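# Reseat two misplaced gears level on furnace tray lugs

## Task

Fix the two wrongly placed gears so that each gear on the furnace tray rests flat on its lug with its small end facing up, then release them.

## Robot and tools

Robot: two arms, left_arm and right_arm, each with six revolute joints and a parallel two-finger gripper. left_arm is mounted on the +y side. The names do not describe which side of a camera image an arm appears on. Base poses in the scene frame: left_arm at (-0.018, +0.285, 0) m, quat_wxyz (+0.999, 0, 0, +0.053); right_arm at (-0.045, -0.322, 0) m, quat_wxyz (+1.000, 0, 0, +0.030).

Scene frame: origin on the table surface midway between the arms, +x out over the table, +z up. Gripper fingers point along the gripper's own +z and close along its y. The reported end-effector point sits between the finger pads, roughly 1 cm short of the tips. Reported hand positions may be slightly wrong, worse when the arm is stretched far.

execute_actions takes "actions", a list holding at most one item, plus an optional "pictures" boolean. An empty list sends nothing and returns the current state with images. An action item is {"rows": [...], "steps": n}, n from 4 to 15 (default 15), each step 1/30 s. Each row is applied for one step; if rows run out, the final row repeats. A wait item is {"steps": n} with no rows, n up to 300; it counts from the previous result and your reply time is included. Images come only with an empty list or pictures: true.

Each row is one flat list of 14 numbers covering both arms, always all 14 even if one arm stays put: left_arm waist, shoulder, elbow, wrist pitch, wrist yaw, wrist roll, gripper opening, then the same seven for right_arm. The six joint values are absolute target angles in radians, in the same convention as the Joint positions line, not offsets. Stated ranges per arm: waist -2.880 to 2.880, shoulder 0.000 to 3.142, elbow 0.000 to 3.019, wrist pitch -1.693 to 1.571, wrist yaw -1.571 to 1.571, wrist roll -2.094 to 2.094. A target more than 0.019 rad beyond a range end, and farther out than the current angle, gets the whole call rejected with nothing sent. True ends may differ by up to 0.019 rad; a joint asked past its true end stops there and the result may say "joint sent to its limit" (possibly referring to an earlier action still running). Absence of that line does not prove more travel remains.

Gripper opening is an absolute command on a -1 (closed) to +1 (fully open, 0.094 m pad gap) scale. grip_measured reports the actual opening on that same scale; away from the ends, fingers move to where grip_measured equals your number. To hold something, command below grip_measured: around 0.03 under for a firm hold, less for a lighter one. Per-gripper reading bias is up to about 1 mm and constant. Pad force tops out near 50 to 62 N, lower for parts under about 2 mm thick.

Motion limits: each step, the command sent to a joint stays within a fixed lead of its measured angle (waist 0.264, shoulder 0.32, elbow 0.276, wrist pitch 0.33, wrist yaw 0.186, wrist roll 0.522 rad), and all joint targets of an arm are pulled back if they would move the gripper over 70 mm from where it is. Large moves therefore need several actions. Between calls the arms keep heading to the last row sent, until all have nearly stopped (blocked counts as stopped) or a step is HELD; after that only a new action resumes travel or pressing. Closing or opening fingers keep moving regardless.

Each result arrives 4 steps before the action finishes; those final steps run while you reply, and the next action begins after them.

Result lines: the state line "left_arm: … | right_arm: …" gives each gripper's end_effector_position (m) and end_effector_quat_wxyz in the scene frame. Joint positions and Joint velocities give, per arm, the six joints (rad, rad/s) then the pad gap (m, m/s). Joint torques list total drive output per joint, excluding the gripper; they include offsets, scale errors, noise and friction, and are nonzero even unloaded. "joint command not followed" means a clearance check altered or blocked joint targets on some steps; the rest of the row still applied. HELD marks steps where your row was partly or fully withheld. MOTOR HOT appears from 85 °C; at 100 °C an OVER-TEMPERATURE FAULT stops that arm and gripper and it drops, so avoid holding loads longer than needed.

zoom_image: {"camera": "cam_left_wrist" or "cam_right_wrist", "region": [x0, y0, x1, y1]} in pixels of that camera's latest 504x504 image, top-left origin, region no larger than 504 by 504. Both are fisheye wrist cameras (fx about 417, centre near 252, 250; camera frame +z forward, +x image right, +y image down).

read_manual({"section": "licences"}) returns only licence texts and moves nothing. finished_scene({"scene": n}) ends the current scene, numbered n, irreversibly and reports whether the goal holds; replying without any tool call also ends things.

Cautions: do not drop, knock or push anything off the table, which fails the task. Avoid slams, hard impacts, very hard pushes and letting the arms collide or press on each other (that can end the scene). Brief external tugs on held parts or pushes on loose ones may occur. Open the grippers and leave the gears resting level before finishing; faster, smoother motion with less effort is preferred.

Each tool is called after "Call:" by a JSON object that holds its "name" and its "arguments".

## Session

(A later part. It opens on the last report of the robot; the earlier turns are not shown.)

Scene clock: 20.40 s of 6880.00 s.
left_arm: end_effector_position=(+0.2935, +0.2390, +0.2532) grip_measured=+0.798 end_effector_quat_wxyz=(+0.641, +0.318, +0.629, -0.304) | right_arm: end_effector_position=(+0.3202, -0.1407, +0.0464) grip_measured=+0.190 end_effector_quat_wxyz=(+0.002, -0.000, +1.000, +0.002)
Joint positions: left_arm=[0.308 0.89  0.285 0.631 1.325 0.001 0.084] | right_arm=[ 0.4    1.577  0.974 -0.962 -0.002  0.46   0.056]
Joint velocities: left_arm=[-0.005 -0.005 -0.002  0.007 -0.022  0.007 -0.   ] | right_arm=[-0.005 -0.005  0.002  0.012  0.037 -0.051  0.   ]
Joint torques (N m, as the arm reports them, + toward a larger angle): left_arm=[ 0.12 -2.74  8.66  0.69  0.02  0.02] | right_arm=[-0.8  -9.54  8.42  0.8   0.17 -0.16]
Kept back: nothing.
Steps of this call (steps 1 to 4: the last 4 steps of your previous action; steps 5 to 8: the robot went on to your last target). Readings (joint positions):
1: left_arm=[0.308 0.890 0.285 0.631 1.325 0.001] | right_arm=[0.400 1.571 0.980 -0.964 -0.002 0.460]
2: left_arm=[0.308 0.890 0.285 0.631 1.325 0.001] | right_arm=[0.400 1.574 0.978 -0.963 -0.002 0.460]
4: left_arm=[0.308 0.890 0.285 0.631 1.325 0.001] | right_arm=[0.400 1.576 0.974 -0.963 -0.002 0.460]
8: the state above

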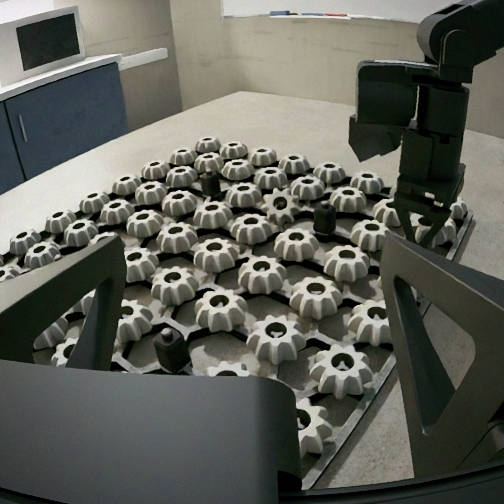

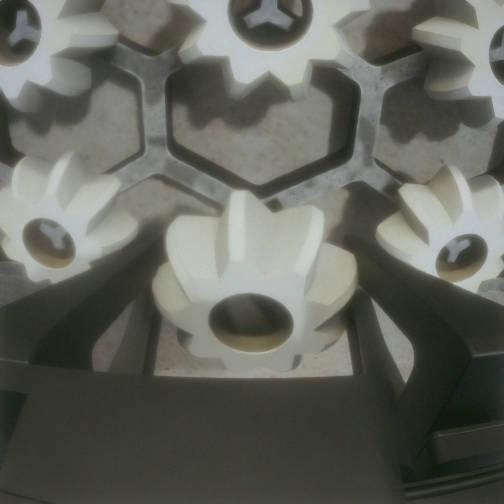

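Call:
{"name": "execute_actions", "arguments": {"actions": [{"rows":[[0.3,0.885,0.28,0.62,1.328,0.01,0.8,0.391,1.577,0.987,-0.95,0,0.449,0.14],[0.3,0.885,0.28,0.62,1.328,0.01,0.8,0.39,1.579,0.986,-0.947,0,0.449,0.14],[0.3,0.885,0.28,0.62,1.328,0.01,0.8,0.39,1.581,0.985,-0.944,0,0.449,0.14],[0.3,0.885,0.28,0.62,1.328,0.01,0.8,0.39,1.583,0.9835,-0.941,0,0.449,0.14],[0.3,0.885,0.28,0.62,1.328,0.01,0.8,0.39,1.585,0.982,-0.938,0,0.449,0.14],[0.3,0.885,0.28,0.62,1.328,0.01,0.8,0.39,1.587,0.9805,-0.935,0,0.449,0.14],[0.3,0.885,0.28,0.62,1.328,0.01,0.8,0.39,1.589,0.979,-0.932,0,0.449,0.14],[0.3,0.885,0.28,0.62,1.328,0.01,0.8,0.39,1.591,0.9775,-0.929,0,0.449,0.14],[0.3,0.885,0.28,0.62,1.328,0.01,0.8,0.39,1.593,0.976,-0.926,0,0.449,0.14],[0.3,0.885,0.28,0.62,1.328,0.01,0.8,0.39,1.595,0.9745,-0.923,0,0.449,0.14],[0.3,0.885,0.28,0.62,1.328,0.01,0.8,0.39,1.597,0.973,-0.92,0,0.449,0.14],[0.3,0.885,0.28,0.62,1.328,0.01,0.8,0.39,1.599,0.972,-0.917,0,0.449,0.14],[0.3,0.885,0.28,0.62,1.328,0.01,0.8,0.39,1.601,0.971,-0.914,0,0.449,0.14]],"steps":15}]}}

Call:
{"name": "execute_actions", "arguments": {"actions": [{"steps":10}], "pictures": true}}

Scene clock: 21.17 s of 6880.00 s.
left_arm: end_effector_position=(+0.2935, +0.2390, +0.2532) grip_measured=+0.798 end_effector_quat_wxyz=(+0.641, +0.318, +0.629, -0.304) | right_arm: end_effector_position=(+0.3239, -0.1396, +0.0422) grip_measured=+0.190 end_effector_quat_wxyz=(+0.009, +0.000, +1.000, +0.006)
Joint positions: left_arm=[0.308 0.89  0.285 0.631 1.325 0.001 0.084] | right_arm=[ 0.399  1.584  0.969 -0.935 -0.002  0.46   0.056]
Joint velocities: left_arm=[-0.005 -0.015 -0.012 -0.012  0.007 -0.022  0.   ] | right_arm=[-0.005  0.044 -0.037  0.061  0.022 -0.11   0.   ]
Joint torques (N m, as the arm reports them, + toward a larger angle): left_arm=[ 0.08 -2.79  8.62  0.68  0.01  0.02] | right_arm=[-1.18 -8.91  7.8   0.96  0.18 -0.15]
Steps of this call (steps 1 to 12: the robot went on to your last target; steps 13 to 23: the first 11 steps of this action). Readings (joint positions):
13: left_arm=[0.308 0.890 0.285 0.631 1.325 0.001] | right_arm=[0.400 1.577 0.974 -0.962 -0.002 0.460]
14: left_arm=[0.308 0.890 0.285 0.631 1.325 0.001] | right_arm=[0.400 1.577 0.974 -0.961 -0.002 0.460]
16: left_arm=[0.308 0.890 0.285 0.631 1.325 0.001] | right_arm=[0.399 1.577 0.974 -0.957 -0.002 0.460]
20: left_arm=[0.308 0.890 0.285 0.631 1.325 0.001] | right_arm=[0.399 1.579 0.973 -0.945 -0.002 0.460]
23: the state above

Scene clock: 21.50 s of 6880.00 s.
left_arm: end_effector_position=(+0.2935, +0.2390, +0.2532) grip_measured=+0.798 end_effector_quat_wxyz=(+0.641, +0.318, +0.629, -0.304) | right_arm: end_effector_position=(+0.3209, -0.1411, +0.0336) grip_measured=+0.190 end_effector_quat_wxyz=(+0.002, +0.000, +1.000, +0.003)
Joint positions: left_arm=[0.308 0.89  0.285 0.631 1.325 0.001 0.084] | right_arm=[ 0.399  1.599  0.96  -0.925 -0.002  0.46   0.056]
Joint velocities: left_arm=[-0.024 -0.005 -0.007  0.007 -0.022 -0.066 -0.001] | right_arm=[-0.015 -0.015 -0.012  0.002 -0.037  0.022 -0.001]
Joint torques (N m, as the arm reports them, + toward a larger angle): left_arm=[ 0.06 -2.9   8.63  0.71  0.01  0.02] | right_arm=[-1.22 -9.4   8.01  0.93  0.17 -0.14]
Kept back: nothing.
Steps of this call (steps 1 to 4: the last 4 steps of your previous action; steps 5 to 10: the robot went on to your last target). Readings (joint positions):
1: left_arm=[0.308 0.890 0.285 0.631 1.325 0.001] | right_arm=[0.399 1.586 0.968 -0.933 -0.002 0.460]
2: left_arm=[0.308 0.890 0.285 0.631 1.325 0.001] | right_arm=[0.399 1.589 0.966 -0.930 -0.002 0.460]
4: left_arm=[0.308 0.890 0.285 0.631 1.325 0.001] | right_arm=[0.399 1.594 0.963 -0.926 -0.002 0.460]
8: left_arm=[0.308 0.890 0.285 0.631 1.325 0.001] | right_arm=[0.399 1.599 0.960 -0.925 -0.002 0.460]
10: the state above

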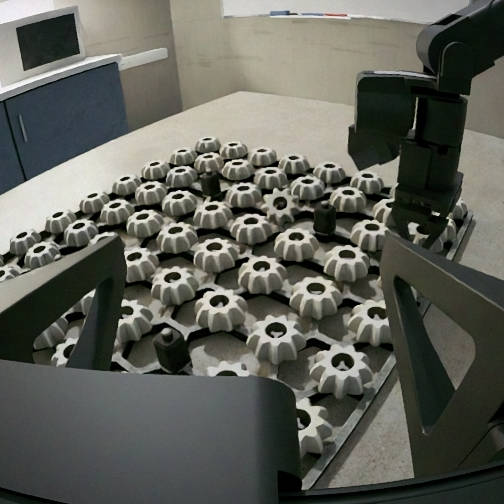

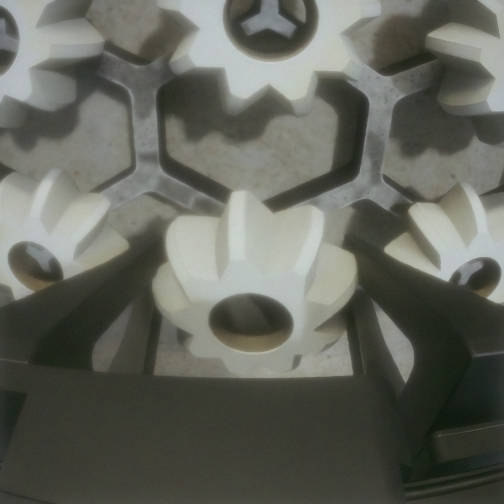

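Going on; q4 lagged start.

Call:
{"name": "execute_actions", "arguments": {"actions": [{"rows":[[0.3,0.885,0.28,0.62,1.328,0.01,0.8,0.387,1.606,0.969,-0.914,0,0.449,0.14],[0.3,0.885,0.28,0.62,1.328,0.01,0.8,0.387,1.609,0.968,-0.914,0,0.449,0.14],[0.3,0.885,0.28,0.62,1.328,0.01,0.8,0.387,1.611,0.967,-0.913,0,0.449,0.14],[0.3,0.885,0.28,0.62,1.328,0.01,0.8,0.387,1.613,0.966,-0.91,0,0.449,0.14],[0.3,0.885,0.28,0.62,1.328,0.01,0.8,0.387,1.615,0.965,-0.906,0,0.449,0.14],[0.3,0.885,0.28,0.62,1.328,0.01,0.8,0.387,1.617,0.964,-0.902,0,0.449,0.14],[0.3,0.885,0.28,0.62,1.328,0.01,0.8,0.387,1.619,0.963,-0.898,0,0.449,0.14],[0.3,0.885,0.28,0.62,1.328,0.01,0.8,0.387,1.621,0.962,-0.894,0,0.449,0.14],[0.3,0.885,0.28,0.62,1.328,0.01,0.8,0.387,1.623,0.96,-0.89,0,0.449,0.14],[0.3,0.885,0.28,0.62,1.328,0.01,0.8,0.387,1.625,0.958,-0.886,0,0.449,0.14],[0.3,0.885,0.28,0.62,1.328,0.01,0.8,0.387,1.627,0.957,-0.882,0,0.449,0.14],[0.3,0.885,0.28,0.62,1.328,0.01,0.8,0.387,1.628,0.956,-0.879,0,0.449,0.14]],"steps":15}]}}

Call:
{"name": "execute_actions", "arguments": {"actions": [{"steps":10}], "pictures": true}}

Scene clock: 22.17 s of 6880.00 s.
left_arm: end_effector_position=(+0.2935, +0.2390, +0.2532) grip_measured=+0.798 end_effector_quat_wxyz=(+0.641, +0.318, +0.629, -0.304) | right_arm: end_effector_position=(+0.3209, -0.1424, +0.0259) grip_measured=+0.190 end_effector_quat_wxyz=(+0.002, +0.002, +1.000, +0.003)
Joint positions: left_arm=[0.308 0.89  0.285 0.631 1.325 0.001 0.084] | right_arm=[ 0.395  1.612  0.951 -0.905 -0.004  0.46   0.056]
Joint velocities: left_arm=[-0.005 -0.005 -0.007  0.007 -0.051 -0.066 -0.001] | right_arm=[-0.005  0.063 -0.1    0.139  0.037 -0.022 -0.   ]
Joint torques (N m, as the arm reports them, + toward a larger angle): left_arm=[ 0.08 -2.87  8.66  0.71  0.01  0.02] | right_arm=[-1.4  -8.93  7.82  0.91  0.23 -0.13]
Steps of this call (steps 1 to 9: the robot went on to your last target; steps 10 to 20: the first 11 steps of this action). Readings (joint positions):
10: left_arm=[0.308 0.890 0.285 0.631 1.325 0.001] | right_arm=[0.398 1.599 0.960 -0.925 -0.002 0.460]
11: left_arm=[0.308 0.890 0.285 0.631 1.325 0.001] | right_arm=[0.398 1.599 0.960 -0.925 -0.002 0.460]
13: left_arm=[0.308 0.890 0.285 0.631 1.325 0.001] | right_arm=[0.397 1.601 0.960 -0.923 -0.002 0.460]
17: left_arm=[0.308 0.890 0.285 0.631 1.325 0.001] | right_arm=[0.395 1.608 0.957 -0.913 -0.003 0.460]
20: the state above

Scene clock: 22.50 s of 6880.00 s.
left_arm: end_effector_position=(+0.2935, +0.2390, +0.2532) grip_measured=+0.798 end_effector_quat_wxyz=(+0.641, +0.318, +0.629, -0.304) | right_arm: end_effector_position=(+0.3199, -0.1429, +0.0190) grip_measured=+0.190 end_effector_quat_wxyz=(-0.001, +0.002, +1.000, +0.001)
Joint positions: left_arm=[0.308 0.89  0.285 0.631 1.325 0.001 0.084] | right_arm=[ 0.395  1.625  0.945 -0.892 -0.004  0.46   0.056]
Joint velocities: left_arm=[-0.005  0.005 -0.002  0.007 -0.037 -0.037 -0.   ] | right_arm=[-0.005  0.015 -0.017 -0.012 -0.051  0.007  0.   ]
Joint torques (N m, as the arm reports them, + toward a larger angle): left_arm=[-0.05 -2.78  8.62  0.7   0.01  0.02] | right_arm=[-1.28 -8.96  7.7   1.02  0.21 -0.14]
Kept back: nothing.
Steps of this call (steps 1 to 4: the last 4 steps of your previous action; steps 5 to 10: the robot went on to your last target). Readings (joint positions):
1: left_arm=[0.308 0.890 0.285 0.631 1.325 0.001] | right_arm=[0.395 1.614 0.949 -0.901 -0.004 0.460]
2: left_arm=[0.308 0.890 0.285 0.631 1.325 0.001] | right_arm=[0.395 1.617 0.947 -0.897 -0.004 0.460]
4: left_arm=[0.308 0.890 0.285 0.631 1.325 0.001] | right_arm=[0.395 1.621 0.946 -0.894 -0.004 0.460]
8: left_arm=[0.308 0.890 0.285 0.631 1.325 0.001] | right_arm=[0.395 1.625 0.945 -0.892 -0.004 0.460]
10: the state above

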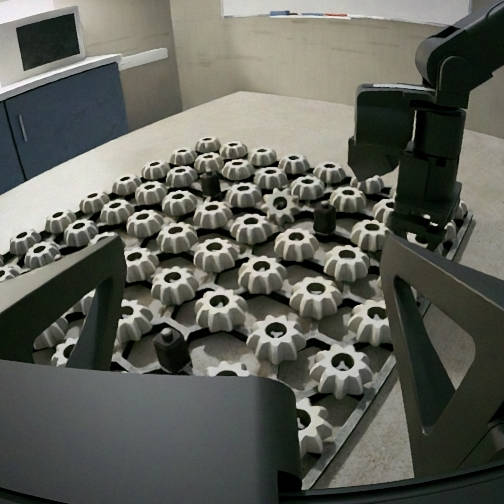

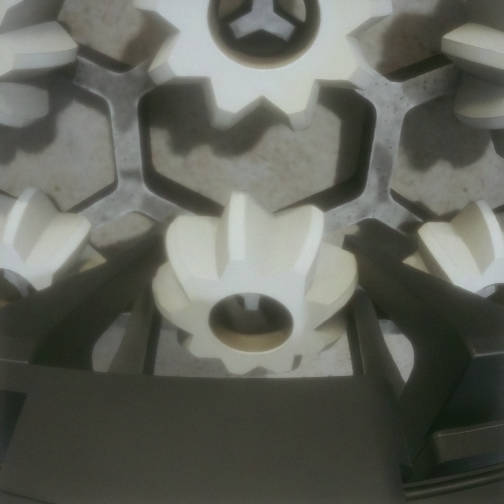

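Call:
{"name": "execute_actions", "arguments": {"actions": [{"rows":[[0.3,0.885,0.28,0.62,1.328,0.01,0.8,0.387,1.632,0.954,-0.877,0,0.449,0.14],[0.3,0.885,0.28,0.62,1.328,0.01,0.8,0.387,1.635,0.953,-0.875,0,0.449,0.14],[0.3,0.885,0.28,0.62,1.328,0.01,0.8,0.387,1.635,0.953,-0.875,0,0.449,0.14],[0.3,0.885,0.28,0.62,1.328,0.01,0.8,0.387,1.635,0.953,-0.875,0,0.449,0.14],[0.3,0.885,0.28,0.62,1.328,0.01,0.8,0.387,1.635,0.953,-0.875,0,0.449,0.14],[0.3,0.885,0.28,0.62,1.328,0.01,0.8,0.387,1.635,0.953,-0.875,0,0.449,0.18],[0.3,0.885,0.28,0.62,1.328,0.01,0.8,0.387,1.635,0.953,-0.875,0,0.449,0.21],[0.3,0.885,0.28,0.62,1.328,0.01,0.8,0.387,1.635,0.953,-0.875,0,0.449,0.25],[0.3,0.885,0.28,0.62,1.328,0.01,0.8,0.387,1.63,0.96,-0.875,0,0.449,0.29],[0.3,0.885,0.28,0.62,1.328,0.01,0.8,0.387,1.62,0.97,-0.88,0,0.449,0.32],[0.3,0.885,0.28,0.62,1.328,0.01,0.8,0.387,1.61,0.98,-0.89,0,0.449,0.33],[0.3,0.885,0.28,0.62,1.328,0.01,0.8,0.387,1.6,0.99,-0.9,0,0.449,0.33],[0.3,0.885,0.28,0.62,1.328,0.01,0.8,0.387,1.59,1.0,-0.915,0,0.449,0.33],[0.3,0.885,0.28,0.62,1.328,0.01,0.8,0.387,1.58,1.007,-0.93,0,0.449,0.33],[0.3,0.885,0.28,0.62,1.328,0.01,0.8,0.387,1.57,1.014,-0.945,0,0.449,0.33]]}]}}

Call:
{"name": "execute_actions", "arguments": {"actions": [{"rows":[[0.3,0.885,0.28,0.62,1.328,0.01,0.8,0.387,1.56,1.021,-0.96,0,0.449,0.33],[0.3,0.885,0.28,0.62,1.328,0.01,0.8,0.387,1.55,1.028,-0.98,0,0.449,0.33],[0.3,0.885,0.28,0.62,1.328,0.01,0.8,0.387,1.54,1.035,-1.0,0,0.449,0.33],[0.3,0.885,0.28,0.62,1.328,0.01,0.8,0.387,1.53,1.043,-1.02,0,0.449,0.33],[0.3,0.885,0.28,0.62,1.328,0.01,0.8,0.387,1.52,1.052,-1.04,0,0.449,0.33],[0.3,0.885,0.28,0.62,1.328,0.01,0.8,0.387,1.51,1.065,-1.06,0,0.449,0.33],[0.3,0.885,0.28,0.62,1.328,0.01,0.8,0.387,1.50,1.08,-1.085,0,0.449,0.33],[0.3,0.885,0.28,0.62,1.328,0.01,0.8,0.387,1.495,1.1,-1.11,0,0.449,0.33],[0.3,0.885,0.28,0.62,1.328,0.01,0.8,0.385,1.495,1.13,-1.14,0,0.449,0.33],[0.3,0.885,0.28,0.62,1.328,0.01,0.8,0.38,1.505,1.17,-1.16,0,0.44,0.33],[0.3,0.885,0.28,0.62,1.328,0.01,0.8,0.37,1.525,1.21,-1.18,0,0.43,0.33],[0.3,0.885,0.28,0.62,1.328,0.01,0.8,0.36,1.55,1.25,-1.2,0,0.42,0.33],[0.3,0.885,0.28,0.62,1.328,0.01,0.8,0.35,1.575,1.29,-1.215,0,0.41,0.33],[0.3,0.885,0.28,0.62,1.328,0.01,0.8,0.34,1.6,1.33,-1.23,0,0.4,0.33],[0.3,0.885,0.28,0.62,1.328,0.01,0.8,0.33,1.63,1.37,-1.24,0,0.39,0.33]]}], "pictures": true}}

Call:
{"name": "execute_actions", "arguments": {"actions": [{"rows":[[0.3,0.885,0.28,0.62,1.328,0.01,0.8,0.32,1.66,1.41,-1.25,0,0.38,0.35],[0.3,0.885,0.28,0.62,1.328,0.01,0.8,0.31,1.69,1.45,-1.26,0,0.37,0.37],[0.3,0.885,0.28,0.62,1.328,0.01,0.8,0.3,1.72,1.49,-1.27,0,0.36,0.4],[0.3,0.885,0.28,0.62,1.328,0.01,0.8,0.29,1.75,1.53,-1.28,0,0.35,0.42],[0.3,0.885,0.28,0.62,1.328,0.01,0.8,0.28,1.78,1.57,-1.29,0,0.34,0.42],[0.3,0.885,0.28,0.62,1.328,0.01,0.8,0.27,1.81,1.61,-1.3,0,0.33,0.42],[0.3,0.885,0.28,0.62,1.328,0.01,0.8,0.262,1.84,1.65,-1.31,0,0.32,0.42],[0.3,0.885,0.28,0.62,1.328,0.01,0.8,0.255,1.87,1.685,-1.315,0,0.31,0.42],[0.3,0.885,0.28,0.62,1.328,0.01,0.8,0.25,1.895,1.715,-1.32,0,0.305,0.42],[0.3,0.885,0.28,0.62,1.328,0.01,0.8,0.246,1.915,1.74,-1.325,0,0.3,0.42],[0.3,0.885,0.28,0.62,1.328,0.01,0.8,0.243,1.935,1.755,-1.325,0,0.297,0.42],[0.3,0.885,0.28,0.62,1.328,0.01,0.8,0.241,1.95,1.765,-1.325,0,0.297,0.42],[0.3,0.885,0.28,0.62,1.328,0.01,0.8,0.241,1.96,1.77,-1.325,0,0.297,0.42]],"steps":15}]}}

Call:
{"name": "execute_actions", "arguments": {"actions": [{"steps":15}], "pictures": true}}

Scene clock: 24.00 s of 6880.00 s.
left_arm: end_effector_position=(+0.2935, +0.2390, +0.2532) grip_measured=+0.798 end_effector_quat_wxyz=(+0.641, +0.318, +0.629, -0.304) | right_arm: end_effector_position=(+0.3208, -0.1432, +0.0186) grip_measured=+0.322 end_effector_quat_wxyz=(+0.000, +0.002, +1.000, +0.001)
Joint positions: left_arm=[0.308 0.89  0.285 0.631 1.325 0.001 0.084] | right_arm=[ 0.395  1.626  0.945 -0.889 -0.001  0.46   0.062]
Joint velocities: left_arm=[-0.005 -0.015 -0.007 -0.007 -0.051  0.007 -0.001] | right_arm=[-0.015 -0.005 -0.007 -0.012  0.022  0.007  0.012]
Joint torques (N m, as the arm reports them, + toward a larger angle): left_arm=[-0.11 -2.82  8.66  0.69  0.02  0.02] | right_arm=[ -1.2  -10.83   9.53   0.39   0.13  -0.14]
Steps of this call (steps 1 to 30: the robot went on to your last target; steps 31 to 34: nothing new was sent; steps 35 to 45: the first 11 steps of this action). Readings (joint positions):
35: left_arm=[0.308 0.890 0.285 0.631 1.325 0.001] | right_arm=[0.395 1.625 0.945 -0.892 -0.004 0.460]
36: left_arm=[0.308 0.890 0.285 0.631 1.325 0.001] | right_arm=[0.395 1.625 0.945 -0.891 -0.004 0.460]
38: left_arm=[0.308 0.890 0.285 0.631 1.325 0.001] | right_arm=[0.395 1.626 0.945 -0.891 -0.004 0.460]
42: left_arm=[0.308 0.890 0.285 0.631 1.325 0.001] | right_arm=[0.395 1.627 0.945 -0.891 -0.004 0.460]
45: the state above

Scene clock: 24.50 s of 6880.00 s.
left_arm: end_effector_position=(+0.2935, +0.2390, +0.2532) grip_measured=+0.798 end_effector_quat_wxyz=(+0.641, +0.318, +0.629, -0.304) | right_arm: end_effector_position=(+0.3337, -0.1379, +0.1150) grip_measured=+0.328 end_effector_quat_wxyz=(+0.011, +0.001, +1.000, +0.006)
Joint positions: left_arm=[0.308 0.89  0.285 0.631 1.325 0.001 0.084] | right_arm=[ 0.393  1.505  1.096 -1.136 -0.001  0.455  0.062]
Joint velocities: left_arm=[ 0.024  0.005 -0.002  0.002 -0.007 -0.081 -0.001] | right_arm=[-0.073 -0.005  0.916 -0.672  0.007 -0.066  0.   ]
Joint torques (N m, as the arm reports them, + toward a larger angle): left_arm=[-0.06 -2.77  8.67  0.7   0.02  0.02] | right_arm=[-1.87 -7.24 12.36  0.62  0.13 -0.14]
Steps of this call (steps 1 to 4: the last 4 steps of your previous action; steps 5 to 15: the first 11 steps of this action). Readings (joint positions):
5: left_arm=[0.308 0.890 0.285 0.631 1.325 0.001] | right_arm=[0.395 1.604 0.960 -0.928 -0.001 0.460]
6: left_arm=[0.308 0.890 0.285 0.631 1.325 0.001] | right_arm=[0.395 1.594 0.966 -0.943 -0.001 0.460]
8: left_arm=[0.308 0.890 0.285 0.631 1.325 0.001] | right_arm=[0.395 1.570 0.983 -0.977 -0.001 0.460]
12: left_arm=[0.308 0.890 0.285 0.631 1.325 0.001] | right_arm=[0.395 1.520 1.027 -1.059 -0.001 0.460]
15: the state above

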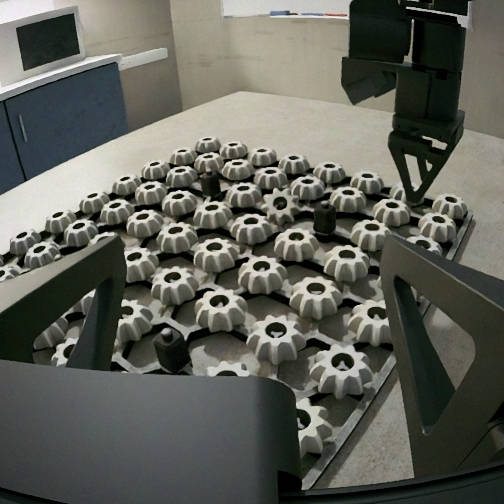

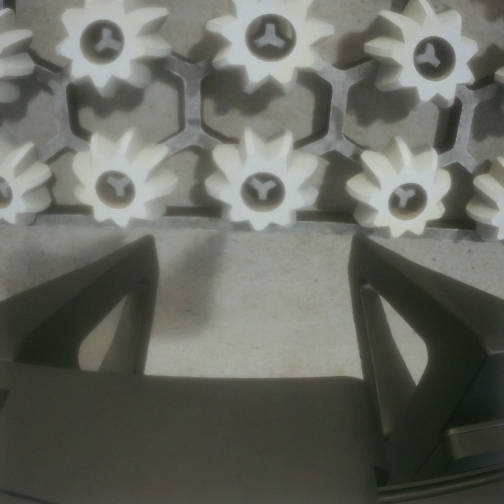

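Scene clock: 25.00 s of 6880.00 s.
left_arm: end_effector_position=(+0.2935, +0.2390, +0.2532) grip_measured=+0.798 end_effector_quat_wxyz=(+0.641, +0.318, +0.629, -0.304) | right_arm: end_effector_position=(+0.5197, -0.1408, +0.1509) grip_measured=+0.418 end_effector_quat_wxyz=(+0.033, +0.013, +0.999, +0.011)
Joint positions: left_arm=[0.308 0.89  0.285 0.631 1.325 0.001 0.084] | right_arm=[ 0.251  1.88   1.684 -1.306 -0.001  0.337  0.067]
Joint velocities: left_arm=[ 0.005  0.005 -0.002 -0.027  0.007  0.007 -0.001] | right_arm=[-0.21   0.767  0.647 -0.071 -0.007 -0.227 -0.   ]
Joint torques (N m, as the arm reports them, + toward a larger angle): left_arm=[-0.01 -2.92  8.65  0.69  0.03  0.02] | right_arm=[ -0.57 -14.55  10.87   0.03   0.11  -0.17]
Steps of this call (steps 1 to 4: the last 4 steps of your previous action; steps 5 to 15: the first 11 steps of this action). Readings (joint positions):
5: left_arm=[0.308 0.890 0.285 0.631 1.325 0.001] | right_arm=[0.357 1.573 1.309 -1.221 -0.001 0.423]
6: left_arm=[0.308 0.890 0.285 0.631 1.325 0.001] | right_arm=[0.345 1.599 1.356 -1.231 -0.001 0.415]
8: left_arm=[0.308 0.890 0.285 0.631 1.325 0.001] | right_arm=[0.322 1.658 1.444 -1.250 -0.001 0.398]
12: left_arm=[0.308 0.890 0.285 0.631 1.325 0.001] | right_arm=[0.276 1.789 1.596 -1.289 -0.001 0.360]
15: the state above

Scene clock: 25.50 s of 6880.00 s.
left_arm: end_effector_position=(+0.2935, +0.2390, +0.2532) grip_measured=+0.798 end_effector_quat_wxyz=(+0.641, +0.318, +0.629, -0.304) | right_arm: end_effector_position=(+0.5333, -0.1461, +0.1173) grip_measured=+0.418 end_effector_quat_wxyz=(+0.007, +0.007, +1.000, +0.003)
Joint positions: left_arm=[0.308 0.89  0.285 0.631 1.325 0.001 0.084] | right_arm=[ 0.235  1.966  1.726 -1.317 -0.001  0.309  0.067]
Joint velocities: left_arm=[-0.005  0.024 -0.022 -0.002  0.051  0.007  0.001] | right_arm=[ 0.005 -0.005 -0.017  0.007 -0.007 -0.022 -0.   ]
Joint torques (N m, as the arm reports them, + toward a larger angle): left_arm=[ 0.22 -2.79  8.64  0.69  0.02  0.02] | right_arm=[ -0.26 -17.23  11.69   0.08   0.11  -0.16]
Kept back: nothing.
Steps of this call (steps 1 to 4: the last 4 steps of your previous action; steps 5 to 15: the robot went on to your last target). Readings (joint positions):
1: left_arm=[0.308 0.890 0.285 0.631 1.325 0.001] | right_arm=[0.245 1.905 1.703 -1.308 -0.001 0.331]
2: left_arm=[0.308 0.890 0.285 0.631 1.325 0.001] | right_arm=[0.240 1.925 1.716 -1.309 -0.001 0.326]
4: left_arm=[0.308 0.890 0.285 0.631 1.325 0.001] | right_arm=[0.235 1.951 1.722 -1.310 -0.001 0.320]
8: left_arm=[0.308 0.890 0.285 0.631 1.325 0.001] | right_arm=[0.235 1.967 1.722 -1.316 -0.001 0.313]
15: the state above

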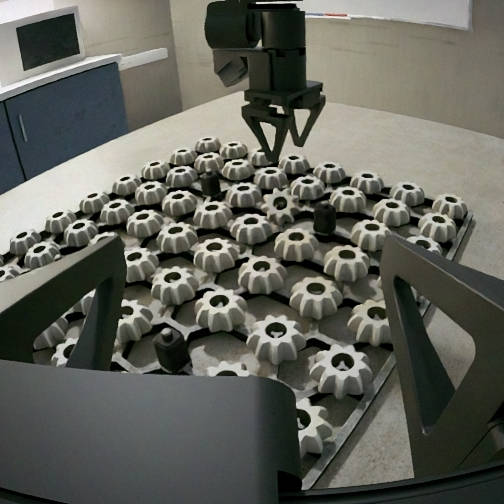

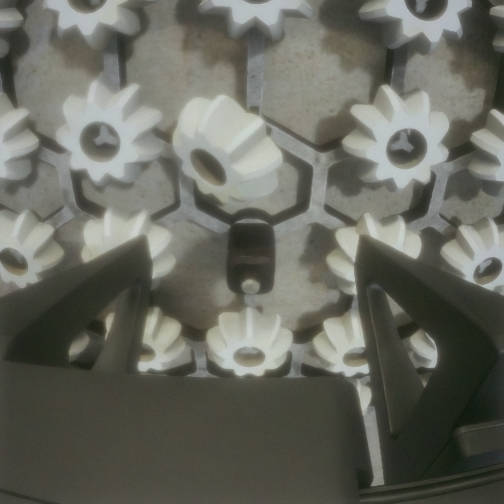

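Call:
{"name": "zoom_image", "arguments": {"camera": "cam_right_wrist", "region": [40, 60, 460, 310]}}

Call:
{"name": "zoom_image", "arguments": {"camera": "cam_left_wrist", "region": [220, 160, 360, 260]}}

Call:
{"name": "zoom_image", "arguments": {"camera": "cam_right_wrist", "region": [155, 80, 305, 230]}}

Region (40, 60, 460, 310) of cam_right_wrist's 504x504 image, scaled by 1.200, with more detail than that image has; it fills the top 300 rows of this view, and the rest is white.

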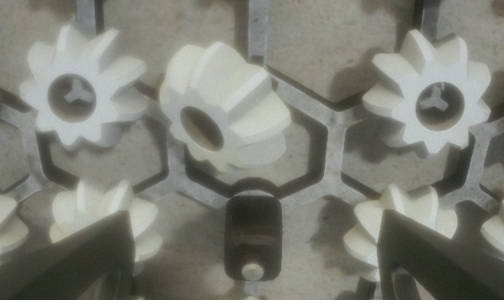

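Region (220, 160, 360, 260) of cam_left_wrist's 504x504 image, scaled by 3.600, with more detail than that image has; it fills the top 360 rows of this view, and the rest is white.

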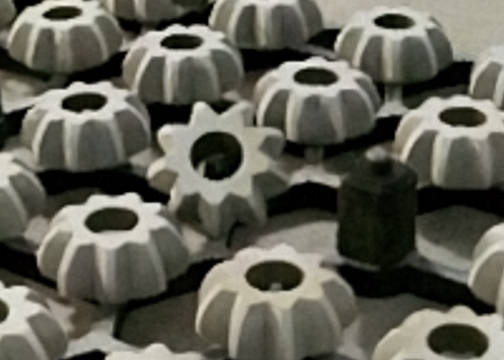

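Region (155, 80, 305, 230) of cam_right_wrist's 504x504 image, scaled by 3.360, with more detail than that image has.

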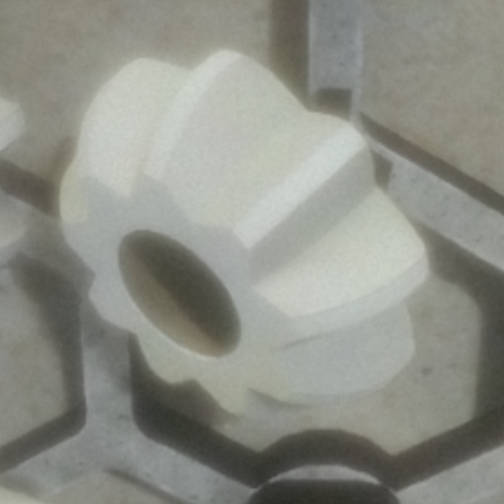

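Call:
{"name": "execute_actions", "arguments": {"actions": [{"rows":[[0.3,0.885,0.28,0.62,1.328,0.01,0.8,0.255,1.96,1.74,-1.31,0.04,0.36,0.41],[0.3,0.885,0.28,0.62,1.328,0.01,0.8,0.27,1.963,1.725,-1.295,0.085,0.43,0.4],[0.3,0.885,0.28,0.62,1.328,0.01,0.8,0.288,1.966,1.715,-1.28,0.13,0.5,0.39],[0.3,0.885,0.28,0.62,1.328,0.01,0.8,0.306,1.97,1.705,-1.265,0.18,0.57,0.38],[0.3,0.885,0.28,0.62,1.328,0.01,0.8,0.324,1.975,1.695,-1.25,0.23,0.64,0.37],[0.3,0.885,0.28,0.62,1.328,0.01,0.8,0.342,1.98,1.685,-1.235,0.28,0.71,0.36],[0.3,0.885,0.28,0.62,1.328,0.01,0.8,0.36,1.985,1.675,-1.22,0.33,0.78,0.36],[0.3,0.885,0.28,0.62,1.328,0.01,0.8,0.378,1.99,1.665,-1.205,0.38,0.85,0.36],[0.3,0.885,0.28,0.62,1.328,0.01,0.8,0.396,1.995,1.655,-1.19,0.43,0.92,0.36],[0.3,0.885,0.28,0.62,1.328,0.01,0.8,0.414,2.0,1.645,-1.175,0.48,0.99,0.36],[0.3,0.885,0.28,0.62,1.328,0.01,0.8,0.432,2.006,1.635,-1.16,0.53,1.06,0.36],[0.3,0.885,0.28,0.62,1.328,0.01,0.8,0.45,2.012,1.625,-1.145,0.58,1.13,0.36],[0.3,0.885,0.28,0.62,1.328,0.01,0.8,0.465,2.018,1.615,-1.13,0.63,1.2,0.36],[0.3,0.885,0.28,0.62,1.328,0.01,0.8,0.478,2.025,1.605,-1.115,0.67,1.27,0.36],[0.3,0.885,0.28,0.62,1.328,0.01,0.8,0.487,2.034,1.596,-1.104,0.695,1.323,0.36]]}]}}

Call:
{"name": "execute_actions", "arguments": {"actions": [{"steps":18}], "pictures": true}}

Scene clock: 28.23 s of 6880.00 s.
left_arm: end_effector_position=(+0.2935, +0.2390, +0.2532) grip_measured=+0.798 end_effector_quat_wxyz=(+0.641, +0.318, +0.629, -0.304) | right_arm: end_effector_position=(+0.5394, -0.1400, +0.1086) grip_measured=+0.361 end_effector_quat_wxyz=(+0.161, +0.177, +0.953, -0.183)
Joint positions: left_arm=[0.308 0.89  0.285 0.631 1.325 0.001 0.084] | right_arm=[ 0.375  1.97   1.653 -1.198  0.491  0.787  0.064]
Joint velocities: left_arm=[-0.015 -0.005  0.002  0.002 -0.022  0.022  0.   ] | right_arm=[ 0.708  0.063 -0.266  0.408  1.194  1.736 -0.001]
Joint torques (N m, as the arm reports them, + toward a larger angle): left_arm=[ 0.05 -2.89  8.6   0.69  0.02  0.03] | right_arm=[  0.08 -13.75   8.31   0.83   0.29   0.01]
Steps of this call (steps 1 to 15: the robot went on to your last target; steps 16 to 71: nothing new was sent; steps 72 to 82: the first 11 steps of this action). Readings (joint positions):
72: left_arm=[0.308 0.890 0.285 0.631 1.325 0.001] | right_arm=[0.237 1.966 1.726 -1.317 0.019 0.315]
73: left_arm=[0.308 0.890 0.285 0.631 1.325 0.001] | right_arm=[0.240 1.966 1.726 -1.314 0.054 0.333]
75: left_arm=[0.308 0.890 0.285 0.631 1.325 0.001] | right_arm=[0.251 1.966 1.720 -1.297 0.144 0.400]
79: left_arm=[0.308 0.890 0.285 0.631 1.325 0.001] | right_arm=[0.308 1.966 1.685 -1.241 0.342 0.604]
82: the state above

Scene clock: 28.83 s of 6880.00 s.
left_arm: end_effector_position=(+0.2935, +0.2390, +0.2532) grip_measured=+0.798 end_effector_quat_wxyz=(+0.641, +0.318, +0.629, -0.304) | right_arm: end_effector_position=(+0.5234, -0.1040, +0.0718) grip_measured=+0.361 end_effector_quat_wxyz=(+0.276, +0.348, +0.874, -0.198)
Joint positions: left_arm=[0.308 0.89  0.285 0.631 1.325 0.001 0.084] | right_arm=[ 0.488  2.027  1.588 -1.114  0.693  1.301  0.064]
Joint velocities: left_arm=[ 0.005 -0.015 -0.007 -0.022 -0.022 -0.022  0.   ] | right_arm=[-0.073 -0.005  0.017  0.002 -0.007  0.125 -0.001]
Joint torques (N m, as the arm reports them, + toward a larger angle): left_arm=[ 0.07 -2.86  8.65  0.66  0.02  0.02] | right_arm=[ -0.37 -15.91   8.51   0.89   0.63   0.06]
Kept back: nothing.
Steps of this call (steps 1 to 4: the last 4 steps of your previous action; steps 5 to 18: the robot went on to your last target). Readings (joint positions):
1: left_arm=[0.308 0.890 0.285 0.631 1.325 0.001] | right_arm=[0.400 1.974 1.644 -1.183 0.540 0.852]
2: left_arm=[0.308 0.890 0.285 0.631 1.325 0.001] | right_arm=[0.424 1.978 1.635 -1.168 0.590 0.918]
4: left_arm=[0.308 0.890 0.285 0.631 1.325 0.001] | right_arm=[0.469 1.990 1.617 -1.138 0.668 1.048]
8: left_arm=[0.308 0.890 0.285 0.631 1.325 0.001] | right_arm=[0.520 2.017 1.595 -1.117 0.689 1.204]
18: the state above

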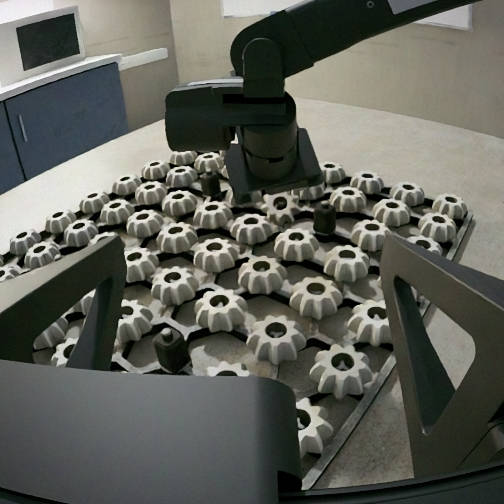

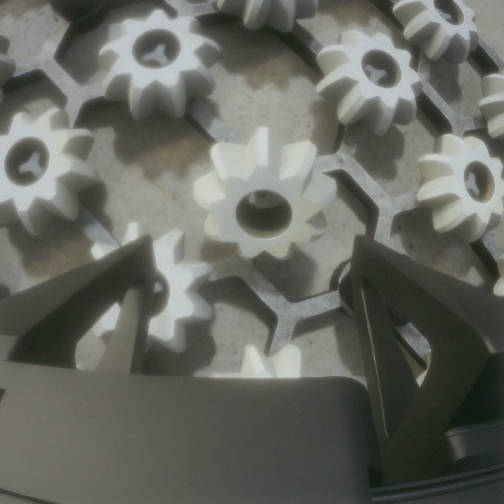

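Call:
{"name": "execute_actions", "arguments": {"actions": [{"rows":[[0.3,0.885,0.28,0.62,1.328,0.01,0.8,0.48,2.04,1.59,-1.1,0.695,1.3,0.36],[0.3,0.885,0.28,0.62,1.328,0.01,0.8,0.476,2.045,1.586,-1.092,0.695,1.295,0.36],[0.3,0.885,0.28,0.62,1.328,0.01,0.8,0.472,2.049,1.583,-1.084,0.695,1.29,0.36],[0.3,0.885,0.28,0.62,1.328,0.01,0.8,0.468,2.053,1.58,-1.076,0.695,1.285,0.36],[0.3,0.885,0.28,0.62,1.328,0.01,0.8,0.464,2.057,1.577,-1.068,0.695,1.28,0.36],[0.3,0.885,0.28,0.62,1.328,0.01,0.8,0.46,2.061,1.574,-1.06,0.695,1.275,0.36],[0.3,0.885,0.28,0.62,1.328,0.01,0.8,0.456,2.064,1.571,-1.052,0.695,1.27,0.36],[0.3,0.885,0.28,0.62,1.328,0.01,0.8,0.452,2.067,1.568,-1.044,0.695,1.265,0.36],[0.3,0.885,0.28,0.62,1.328,0.01,0.8,0.448,2.07,1.565,-1.036,0.695,1.26,0.36],[0.3,0.885,0.28,0.62,1.328,0.01,0.8,0.444,2.073,1.562,-1.027,0.695,1.257,0.36],[0.3,0.885,0.28,0.62,1.328,0.01,0.8,0.441,2.075,1.56,-1.018,0.695,1.255,0.36]],"steps":15}]}}

Call:
{"name": "execute_actions", "arguments": {"actions": [{"steps":12}], "pictures": true}}

Scene clock: 29.60 s of 6880.00 s.
left_arm: end_effector_position=(+0.2935, +0.2390, +0.2532) grip_measured=+0.798 end_effector_quat_wxyz=(+0.641, +0.318, +0.629, -0.304) | right_arm: end_effector_position=(+0.5341, -0.1159, +0.0580) grip_measured=+0.361 end_effector_quat_wxyz=(+0.282, +0.357, +0.870, -0.191)
Joint positions: left_arm=[0.308 0.89  0.285 0.631 1.325 0.001 0.084] | right_arm=[ 0.462  2.04   1.568 -1.044  0.694  1.281  0.064]
Joint velocities: left_arm=[ 0.015 -0.015  0.012 -0.012 -0.051 -0.051  0.001] | right_arm=[-0.161  0.103 -0.085  0.247 -0.007 -0.095  0.   ]
Joint torques (N m, as the arm reports them, + toward a larger angle): left_arm=[ 0.21 -2.8   8.64  0.72  0.02  0.02] | right_arm=[ -1.46 -14.56   7.67   0.81   0.62  -0.16]
Steps of this call (steps 1 to 12: the robot went on to your last target; steps 13 to 23: the first 11 steps of this action). Readings (joint positions):
13: left_arm=[0.308 0.890 0.285 0.631 1.325 0.001] | right_arm=[0.485 2.027 1.588 -1.113 0.694 1.311]
14: left_arm=[0.308 0.890 0.285 0.631 1.325 0.001] | right_arm=[0.485 2.027 1.588 -1.110 0.694 1.310]
16: left_arm=[0.308 0.890 0.285 0.631 1.325 0.001] | right_arm=[0.484 2.027 1.586 -1.099 0.694 1.306]
20: left_arm=[0.308 0.890 0.285 0.631 1.325 0.001] | right_arm=[0.475 2.031 1.577 -1.068 0.694 1.293]
23: the state above

Scene clock: 30.00 s of 6880.00 s.
left_arm: end_effector_position=(+0.2935, +0.2390, +0.2532) grip_measured=+0.798 end_effector_quat_wxyz=(+0.641, +0.318, +0.629, -0.304) | right_arm: end_effector_position=(+0.5363, -0.1305, +0.0431) grip_measured=+0.361 end_effector_quat_wxyz=(+0.275, +0.359, +0.869, -0.201)
Joint positions: left_arm=[0.308 0.89  0.285 0.631 1.325 0.001 0.084] | right_arm=[ 0.439  2.059  1.557 -1.028  0.694  1.267  0.064]
Joint velocities: left_arm=[-0.015 -0.005  0.017 -0.002  0.037 -0.007 -0.   ] | right_arm=[-0.015 -0.005 -0.002  0.002  0.007 -0.051 -0.   ]
Joint torques (N m, as the arm reports them, + toward a larger angle): left_arm=[ 0.12 -2.85  8.63  0.68  0.02  0.03] | right_arm=[ -0.5  -15.33   8.02   0.89   0.61  -0.11]
Kept back: nothing.
Steps of this call (steps 1 to 4: the last 4 steps of your previous action; steps 5 to 12: the robot went on to your last target). Readings (joint positions):
1: left_arm=[0.308 0.890 0.285 0.631 1.325 0.001] | right_arm=[0.457 2.044 1.565 -1.037 0.694 1.278]
2: left_arm=[0.308 0.890 0.285 0.631 1.325 0.001] | right_arm=[0.452 2.048 1.563 -1.033 0.694 1.275]
4: left_arm=[0.308 0.890 0.285 0.631 1.325 0.001] | right_arm=[0.444 2.054 1.560 -1.030 0.694 1.272]
8: left_arm=[0.308 0.890 0.285 0.631 1.325 0.001] | right_arm=[0.439 2.059 1.557 -1.029 0.694 1.268]
12: the state above

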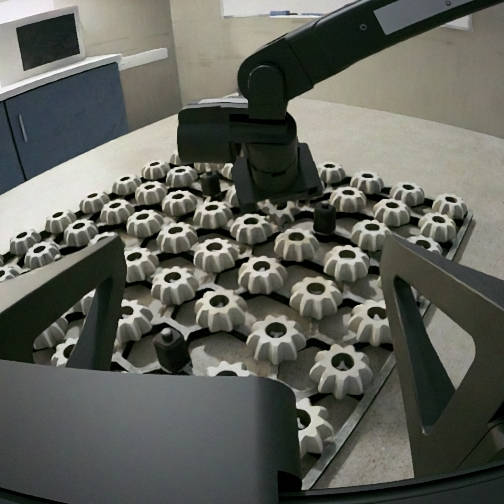

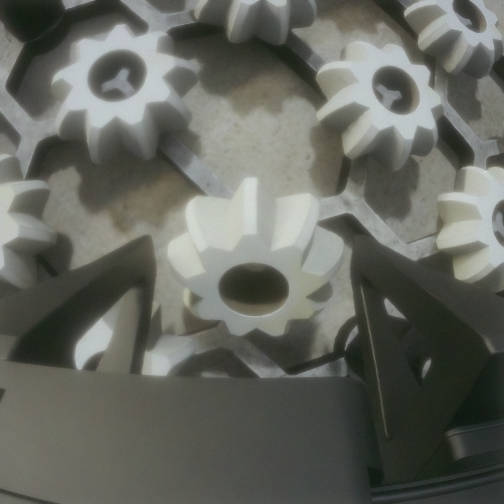

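Call:
{"name": "execute_actions", "arguments": {"actions": [{"rows":[[0.3,0.885,0.28,0.62,1.328,0.01,0.8,0.441,2.08,1.557,-1.018,0.695,1.25,0.36],[0.3,0.885,0.28,0.62,1.328,0.01,0.8,0.441,2.084,1.555,-1.017,0.695,1.247,0.36],[0.3,0.885,0.28,0.62,1.328,0.01,0.8,0.44,2.087,1.553,-1.014,0.695,1.244,0.36],[0.3,0.885,0.28,0.62,1.328,0.01,0.8,0.438,2.09,1.551,-1.01,0.695,1.241,0.36],[0.3,0.885,0.28,0.62,1.328,0.01,0.8,0.436,2.092,1.549,-1.005,0.695,1.238,0.36],[0.3,0.885,0.28,0.62,1.328,0.01,0.8,0.434,2.094,1.547,-1.0,0.695,1.235,0.36],[0.3,0.885,0.28,0.62,1.328,0.01,0.8,0.432,2.096,1.545,-0.994,0.695,1.235,0.36],[0.3,0.885,0.28,0.62,1.328,0.01,0.8,0.43,2.098,1.544,-0.988,0.695,1.235,0.36],[0.3,0.885,0.28,0.62,1.328,0.01,0.8,0.428,2.099,1.543,-0.982,0.695,1.235,0.36],[0.3,0.885,0.28,0.62,1.328,0.01,0.8,0.426,2.1,1.542,-0.977,0.695,1.235,0.36],[0.3,0.885,0.28,0.62,1.328,0.01,0.8,0.424,2.1,1.542,-0.975,0.695,1.235,0.36]],"steps":15}]}}

Call:
{"name": "execute_actions", "arguments": {"actions": [{"steps":12}], "pictures": true}}

Scene clock: 30.83 s of 6880.00 s.
left_arm: end_effector_position=(+0.2935, +0.2390, +0.2532) grip_measured=+0.798 end_effector_quat_wxyz=(+0.641, +0.318, +0.629, -0.304) | right_arm: end_effector_position=(+0.5389, -0.1315, +0.0371) grip_measured=+0.361 end_effector_quat_wxyz=(+0.279, +0.354, +0.870, -0.200)
Joint positions: left_arm=[0.308 0.89  0.285 0.631 1.325 0.001 0.084] | right_arm=[ 0.437  2.065  1.547 -0.996  0.699  1.251  0.064]
Joint velocities: left_arm=[ 0.005 -0.005  0.017 -0.017 -0.051  0.007  0.   ] | right_arm=[-0.034  0.005 -0.046  0.139 -0.066 -0.081 -0.001]
Joint torques (N m, as the arm reports them, + toward a larger angle): left_arm=[ 0.08 -2.76  8.6   0.7   0.02  0.02] | right_arm=[ -1.26 -14.19   7.64   0.97   0.4   -0.17]
Steps of this call (steps 1 to 14: the robot went on to your last target; steps 15 to 25: the first 11 steps of this action). Readings (joint positions):
15: left_arm=[0.308 0.890 0.285 0.631 1.325 0.001] | right_arm=[0.439 2.059 1.557 -1.028 0.694 1.265]
16: left_arm=[0.308 0.890 0.285 0.631 1.325 0.001] | right_arm=[0.439 2.059 1.557 -1.028 0.694 1.264]
18: left_arm=[0.308 0.890 0.285 0.631 1.325 0.001] | right_arm=[0.439 2.059 1.556 -1.025 0.694 1.260]
22: left_arm=[0.308 0.890 0.285 0.631 1.325 0.001] | right_arm=[0.439 2.064 1.550 -1.008 0.694 1.252]
25: the state above

Scene clock: 31.23 s of 6880.00 s.
left_arm: end_effector_position=(+0.2935, +0.2390, +0.2532) grip_measured=+0.798 end_effector_quat_wxyz=(+0.641, +0.318, +0.629, -0.304) | right_arm: end_effector_position=(+0.5414, -0.1346, +0.0344) grip_measured=+0.361 end_effector_quat_wxyz=(+0.280, +0.357, +0.868, -0.199)
Joint positions: left_arm=[0.308 0.89  0.285 0.631 1.325 0.001 0.084] | right_arm=[ 0.43   2.069  1.545 -0.985  0.699  1.249  0.064]
Joint velocities: left_arm=[ 0.005 -0.015 -0.017  0.002 -0.066 -0.007  0.   ] | right_arm=[ 0.005 -0.005 -0.002  0.007  0.007 -0.007 -0.001]
Joint torques (N m, as the arm reports them, + toward a larger angle): left_arm=[-0.01 -2.84  8.61  0.71  0.01  0.02] | right_arm=[ -1.1  -14.4    7.47   0.91   0.4   -0.19]
Kept back: nothing.
Steps of this call (steps 1 to 4: the last 4 steps of your previous action; steps 5 to 12: the robot went on to your last target). Readings (joint positions):
1: left_arm=[0.308 0.890 0.285 0.631 1.325 0.001] | right_arm=[0.436 2.066 1.546 -0.992 0.699 1.250]
2: left_arm=[0.308 0.890 0.285 0.631 1.325 0.001] | right_arm=[0.434 2.067 1.545 -0.990 0.699 1.250]
4: left_arm=[0.308 0.890 0.285 0.631 1.325 0.001] | right_arm=[0.432 2.068 1.545 -0.987 0.699 1.249]
8: left_arm=[0.308 0.890 0.285 0.631 1.325 0.001] | right_arm=[0.430 2.069 1.545 -0.985 0.699 1.249]
12: the state above

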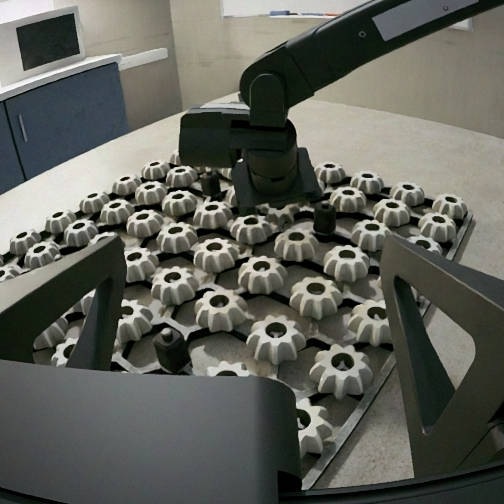

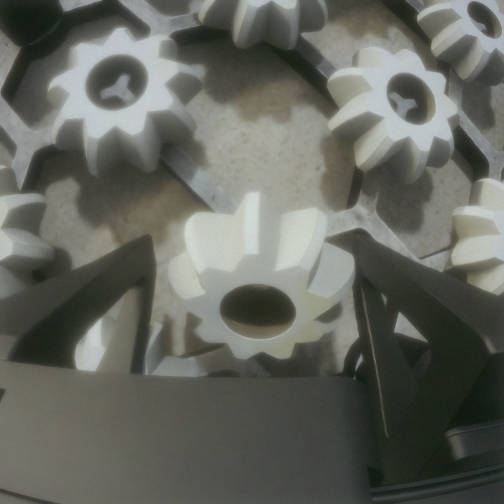

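Call:
{"name": "execute_actions", "arguments": {"actions": [{"rows":[[0.3,0.885,0.28,0.62,1.328,0.01,0.8,0.432,2.06,1.58,-1.0,0.695,1.25,0.36],[0.3,0.885,0.28,0.62,1.328,0.01,0.8,0.438,2.04,1.6,-1.02,0.69,1.26,0.36],[0.3,0.885,0.28,0.62,1.328,0.01,0.8,0.442,2.03,1.61,-1.04,0.68,1.27,0.36],[0.3,0.885,0.28,0.62,1.328,0.01,0.8,0.444,2.02,1.62,-1.06,0.665,1.28,0.36],[0.3,0.885,0.28,0.62,1.328,0.01,0.8,0.444,2.01,1.63,-1.08,0.645,1.29,0.36],[0.3,0.885,0.28,0.62,1.328,0.01,0.8,0.44,2.0,1.64,-1.1,0.62,1.3,0.36],[0.3,0.885,0.28,0.62,1.328,0.01,0.8,0.434,1.99,1.65,-1.115,0.59,1.31,0.36],[0.3,0.885,0.28,0.62,1.328,0.01,0.8,0.426,1.98,1.657,-1.13,0.555,1.32,0.36],[0.3,0.885,0.28,0.62,1.328,0.01,0.8,0.416,1.975,1.662,-1.14,0.52,1.33,0.35],[0.3,0.885,0.28,0.62,1.328,0.01,0.8,0.405,1.97,1.666,-1.145,0.48,1.34,0.35],[0.3,0.885,0.28,0.62,1.328,0.01,0.8,0.394,1.97,1.668,-1.145,0.44,1.347,0.34],[0.3,0.885,0.28,0.62,1.328,0.01,0.8,0.383,1.97,1.668,-1.145,0.4,1.347,0.34],[0.3,0.885,0.28,0.62,1.328,0.01,0.8,0.372,1.97,1.668,-1.145,0.365,1.347,0.33],[0.3,0.885,0.28,0.62,1.328,0.01,0.8,0.362,1.97,1.668,-1.145,0.335,1.347,0.33],[0.3,0.885,0.28,0.62,1.328,0.01,0.8,0.354,1.97,1.668,-1.145,0.31,1.347,0.33]]}]}}

Call:
{"name": "execute_actions", "arguments": {"actions": [{"steps":16}], "pictures": true}}

Scene clock: 35.97 s of 6880.00 s.
left_arm: end_effector_position=(+0.2935, +0.2390, +0.2532) grip_measured=+0.798 end_effector_quat_wxyz=(+0.641, +0.318, +0.629, -0.304) | right_arm: end_effector_position=(+0.5283, -0.1073, +0.0753) grip_measured=+0.345 end_effector_quat_wxyz=(+0.199, +0.392, +0.890, -0.125)
Joint positions: left_arm=[0.308 0.89  0.285 0.631 1.325 0.001 0.084] | right_arm=[ 0.427  2.     1.612 -1.126  0.472  1.302  0.063]
Joint velocities: left_arm=[-0.005 -0.015  0.007 -0.012  0.022  0.007  0.001] | right_arm=[-0.093 -0.366  0.256 -0.178 -0.916  0.154 -0.008]
Joint torques (N m, as the arm reports them, + toward a larger angle): left_arm=[-0.03 -2.76  8.6   0.69  0.03  0.02] | right_arm=[ -2.63 -17.23  11.29   0.19   0.55   0.06]
Steps of this call (steps 1 to 30: the robot went on to your last target; steps 31 to 90: nothing new was sent; then 1.37 s passed at rest; steps 91 to 101: the first 11 steps of this action). Readings (joint positions):
91: left_arm=[0.308 0.890 0.285 0.631 1.325 0.001] | right_arm=[0.430 2.069 1.545 -0.986 0.699 1.249]
92: left_arm=[0.308 0.890 0.285 0.631 1.325 0.001] | right_arm=[0.430 2.068 1.548 -0.992 0.697 1.249]
94: left_arm=[0.308 0.890 0.285 0.631 1.325 0.001] | right_arm=[0.430 2.064 1.556 -1.020 0.677 1.254]
98: left_arm=[0.308 0.890 0.285 0.631 1.325 0.001] | right_arm=[0.431 2.036 1.585 -1.092 0.581 1.278]
101: the state above

Scene clock: 36.50 s of 6880.00 s.
left_arm: end_effector_position=(+0.2935, +0.2390, +0.2532) grip_measured=+0.798 end_effector_quat_wxyz=(+0.641, +0.318, +0.629, -0.304) | right_arm: end_effector_position=(+0.5442, -0.1278, +0.1021) grip_measured=+0.332 end_effector_quat_wxyz=(+0.157, +0.451, +0.877, -0.055)
Joint positions: left_arm=[0.308 0.89  0.285 0.631 1.325 0.001 0.084] | right_arm=[ 0.344  1.955  1.641 -1.136  0.313  1.335  0.063]
Joint velocities: left_arm=[ 0.005  0.015 -0.002 -0.012 -0.022 -0.007 -0.   ] | right_arm=[ 0.024 -0.015 -0.017  0.012 -0.022  0.007 -0.001]
Joint torques (N m, as the arm reports them, + toward a larger angle): left_arm=[ 0.02 -2.81  8.69  0.68  0.02  0.02] | right_arm=[ -0.22 -15.04  10.54   0.25   0.24   0.05]
Kept back: nothing.
Steps of this call (steps 1 to 4: the last 4 steps of your previous action; steps 5 to 16: the robot went on to your last target). Readings (joint positions):
1: left_arm=[0.308 0.890 0.285 0.631 1.325 0.001] | right_arm=[0.422 1.988 1.619 -1.130 0.432 1.309]
2: left_arm=[0.308 0.890 0.285 0.631 1.325 0.001] | right_arm=[0.417 1.977 1.627 -1.132 0.395 1.315]
4: left_arm=[0.308 0.890 0.285 0.631 1.325 0.001] | right_arm=[0.399 1.962 1.637 -1.133 0.334 1.322]
8: left_arm=[0.308 0.890 0.285 0.631 1.325 0.001] | right_arm=[0.359 1.954 1.641 -1.134 0.315 1.330]
16: the state above

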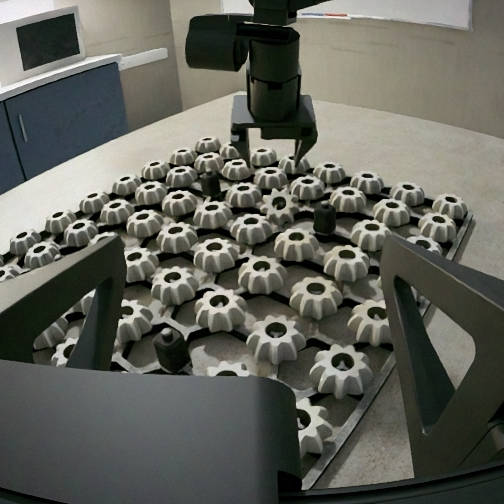

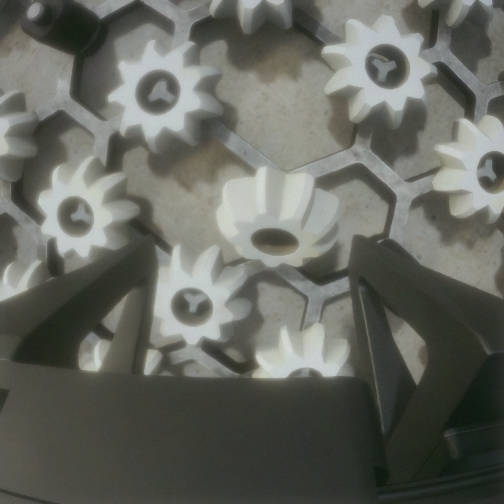

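Go to pre-pose.

Call:
{"name": "execute_actions", "arguments": {"actions": [{"rows":[[0.3,0.885,0.28,0.62,1.328,0.01,0.8,0.356,1.975,1.65,-1.145,0.31,1.347,0.33],[0.3,0.885,0.28,0.62,1.328,0.01,0.8,0.358,1.982,1.643,-1.145,0.31,1.347,0.33],[0.3,0.885,0.28,0.62,1.328,0.01,0.8,0.36,1.989,1.64,-1.143,0.31,1.347,0.33],[0.3,0.885,0.28,0.62,1.328,0.01,0.8,0.36,1.996,1.637,-1.14,0.31,1.347,0.33],[0.3,0.885,0.28,0.62,1.328,0.01,0.8,0.36,2.003,1.634,-1.137,0.31,1.347,0.33],[0.3,0.885,0.28,0.62,1.328,0.01,0.8,0.36,2.01,1.631,-1.134,0.31,1.347,0.33],[0.3,0.885,0.28,0.62,1.328,0.01,0.8,0.36,2.016,1.628,-1.13,0.31,1.347,0.33],[0.3,0.885,0.28,0.62,1.328,0.01,0.8,0.36,2.021,1.625,-1.126,0.31,1.347,0.33],[0.3,0.885,0.28,0.62,1.328,0.01,0.8,0.36,2.025,1.622,-1.122,0.31,1.347,0.33]],"steps":15}]}}

Call:
{"name": "execute_actions", "arguments": {"actions": [{"steps":10}], "pictures": true}}

Scene clock: 37.17 s of 6880.00 s.
left_arm: end_effector_position=(+0.2935, +0.2390, +0.2532) grip_measured=+0.798 end_effector_quat_wxyz=(+0.641, +0.318, +0.629, -0.304) | right_arm: end_effector_position=(+0.5373, -0.1254, +0.0745) grip_measured=+0.332 end_effector_quat_wxyz=(+0.142, +0.445, +0.881, -0.073)
Joint positions: left_arm=[0.308 0.89  0.285 0.631 1.325 0.001 0.084] | right_arm=[ 0.352  1.993  1.627 -1.133  0.313  1.336  0.063]
Joint velocities: left_arm=[-0.015 -0.015  0.002 -0.012 -0.051  0.022 -0.   ] | right_arm=[ 0.005  0.2   -0.115 -0.002  0.007 -0.007 -0.001]
Joint torques (N m, as the arm reports them, + toward a larger angle): left_arm=[ 0.08 -2.89  8.64  0.68  0.02  0.02] | right_arm=[ -0.16 -14.58   8.37   0.9    0.25   0.04]
Steps of this call (steps 1 to 9: the robot went on to your last target; steps 10 to 20: the first 11 steps of this action). Readings (joint positions):
10: left_arm=[0.308 0.890 0.285 0.631 1.325 0.001] | right_arm=[0.347 1.955 1.641 -1.136 0.313 1.336]
11: left_arm=[0.308 0.890 0.285 0.631 1.325 0.001] | right_arm=[0.348 1.955 1.641 -1.136 0.313 1.336]
13: left_arm=[0.308 0.890 0.285 0.631 1.325 0.001] | right_arm=[0.348 1.958 1.641 -1.136 0.313 1.336]
17: left_arm=[0.308 0.890 0.285 0.631 1.325 0.001] | right_arm=[0.351 1.974 1.637 -1.136 0.313 1.336]
20: the state above

Scene clock: 37.50 s of 6880.00 s.
left_arm: end_effector_position=(+0.2935, +0.2390, +0.2532) grip_measured=+0.798 end_effector_quat_wxyz=(+0.641, +0.318, +0.629, -0.304) | right_arm: end_effector_position=(+0.5319, -0.1274, +0.0564) grip_measured=+0.332 end_effector_quat_wxyz=(+0.131, +0.443, +0.883, -0.085)
Joint positions: left_arm=[0.308 0.89  0.285 0.631 1.325 0.001 0.084] | right_arm=[ 0.353  2.016  1.615 -1.132  0.312  1.336  0.063]
Joint velocities: left_arm=[ 0.005 -0.005  0.002 -0.017  0.022 -0.007 -0.001] | right_arm=[-0.005 -0.005 -0.012 -0.002 -0.022 -0.081  0.   ]
Joint torques (N m, as the arm reports them, + toward a larger angle): left_arm=[ 0.13 -2.94  8.63  0.68  0.02  0.01] | right_arm=[ -0.1  -15.87   8.57   0.85   0.27   0.05]
Kept back: nothing.
Steps of this call (steps 1 to 4: the last 4 steps of your previous action; steps 5 to 10: the robot went on to your last target). Readings (joint positions):
1: left_arm=[0.308 0.890 0.285 0.631 1.325 0.001] | right_arm=[0.353 2.000 1.624 -1.133 0.312 1.336]
2: left_arm=[0.308 0.890 0.285 0.631 1.325 0.001] | right_arm=[0.353 2.005 1.621 -1.133 0.312 1.336]
4: left_arm=[0.308 0.890 0.285 0.631 1.325 0.001] | right_arm=[0.353 2.013 1.617 -1.133 0.312 1.336]
8: left_arm=[0.308 0.890 0.285 0.631 1.325 0.001] | right_arm=[0.353 2.016 1.615 -1.132 0.312 1.336]
10: the state above

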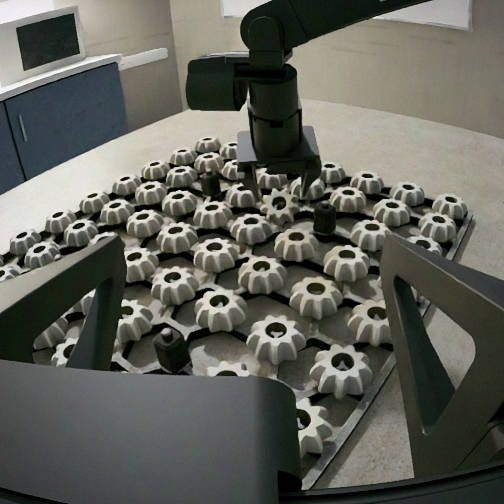

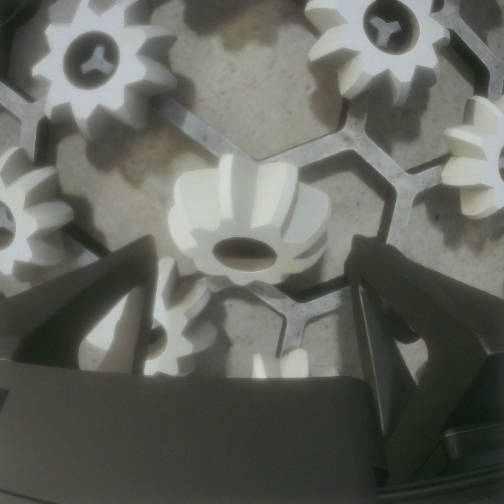

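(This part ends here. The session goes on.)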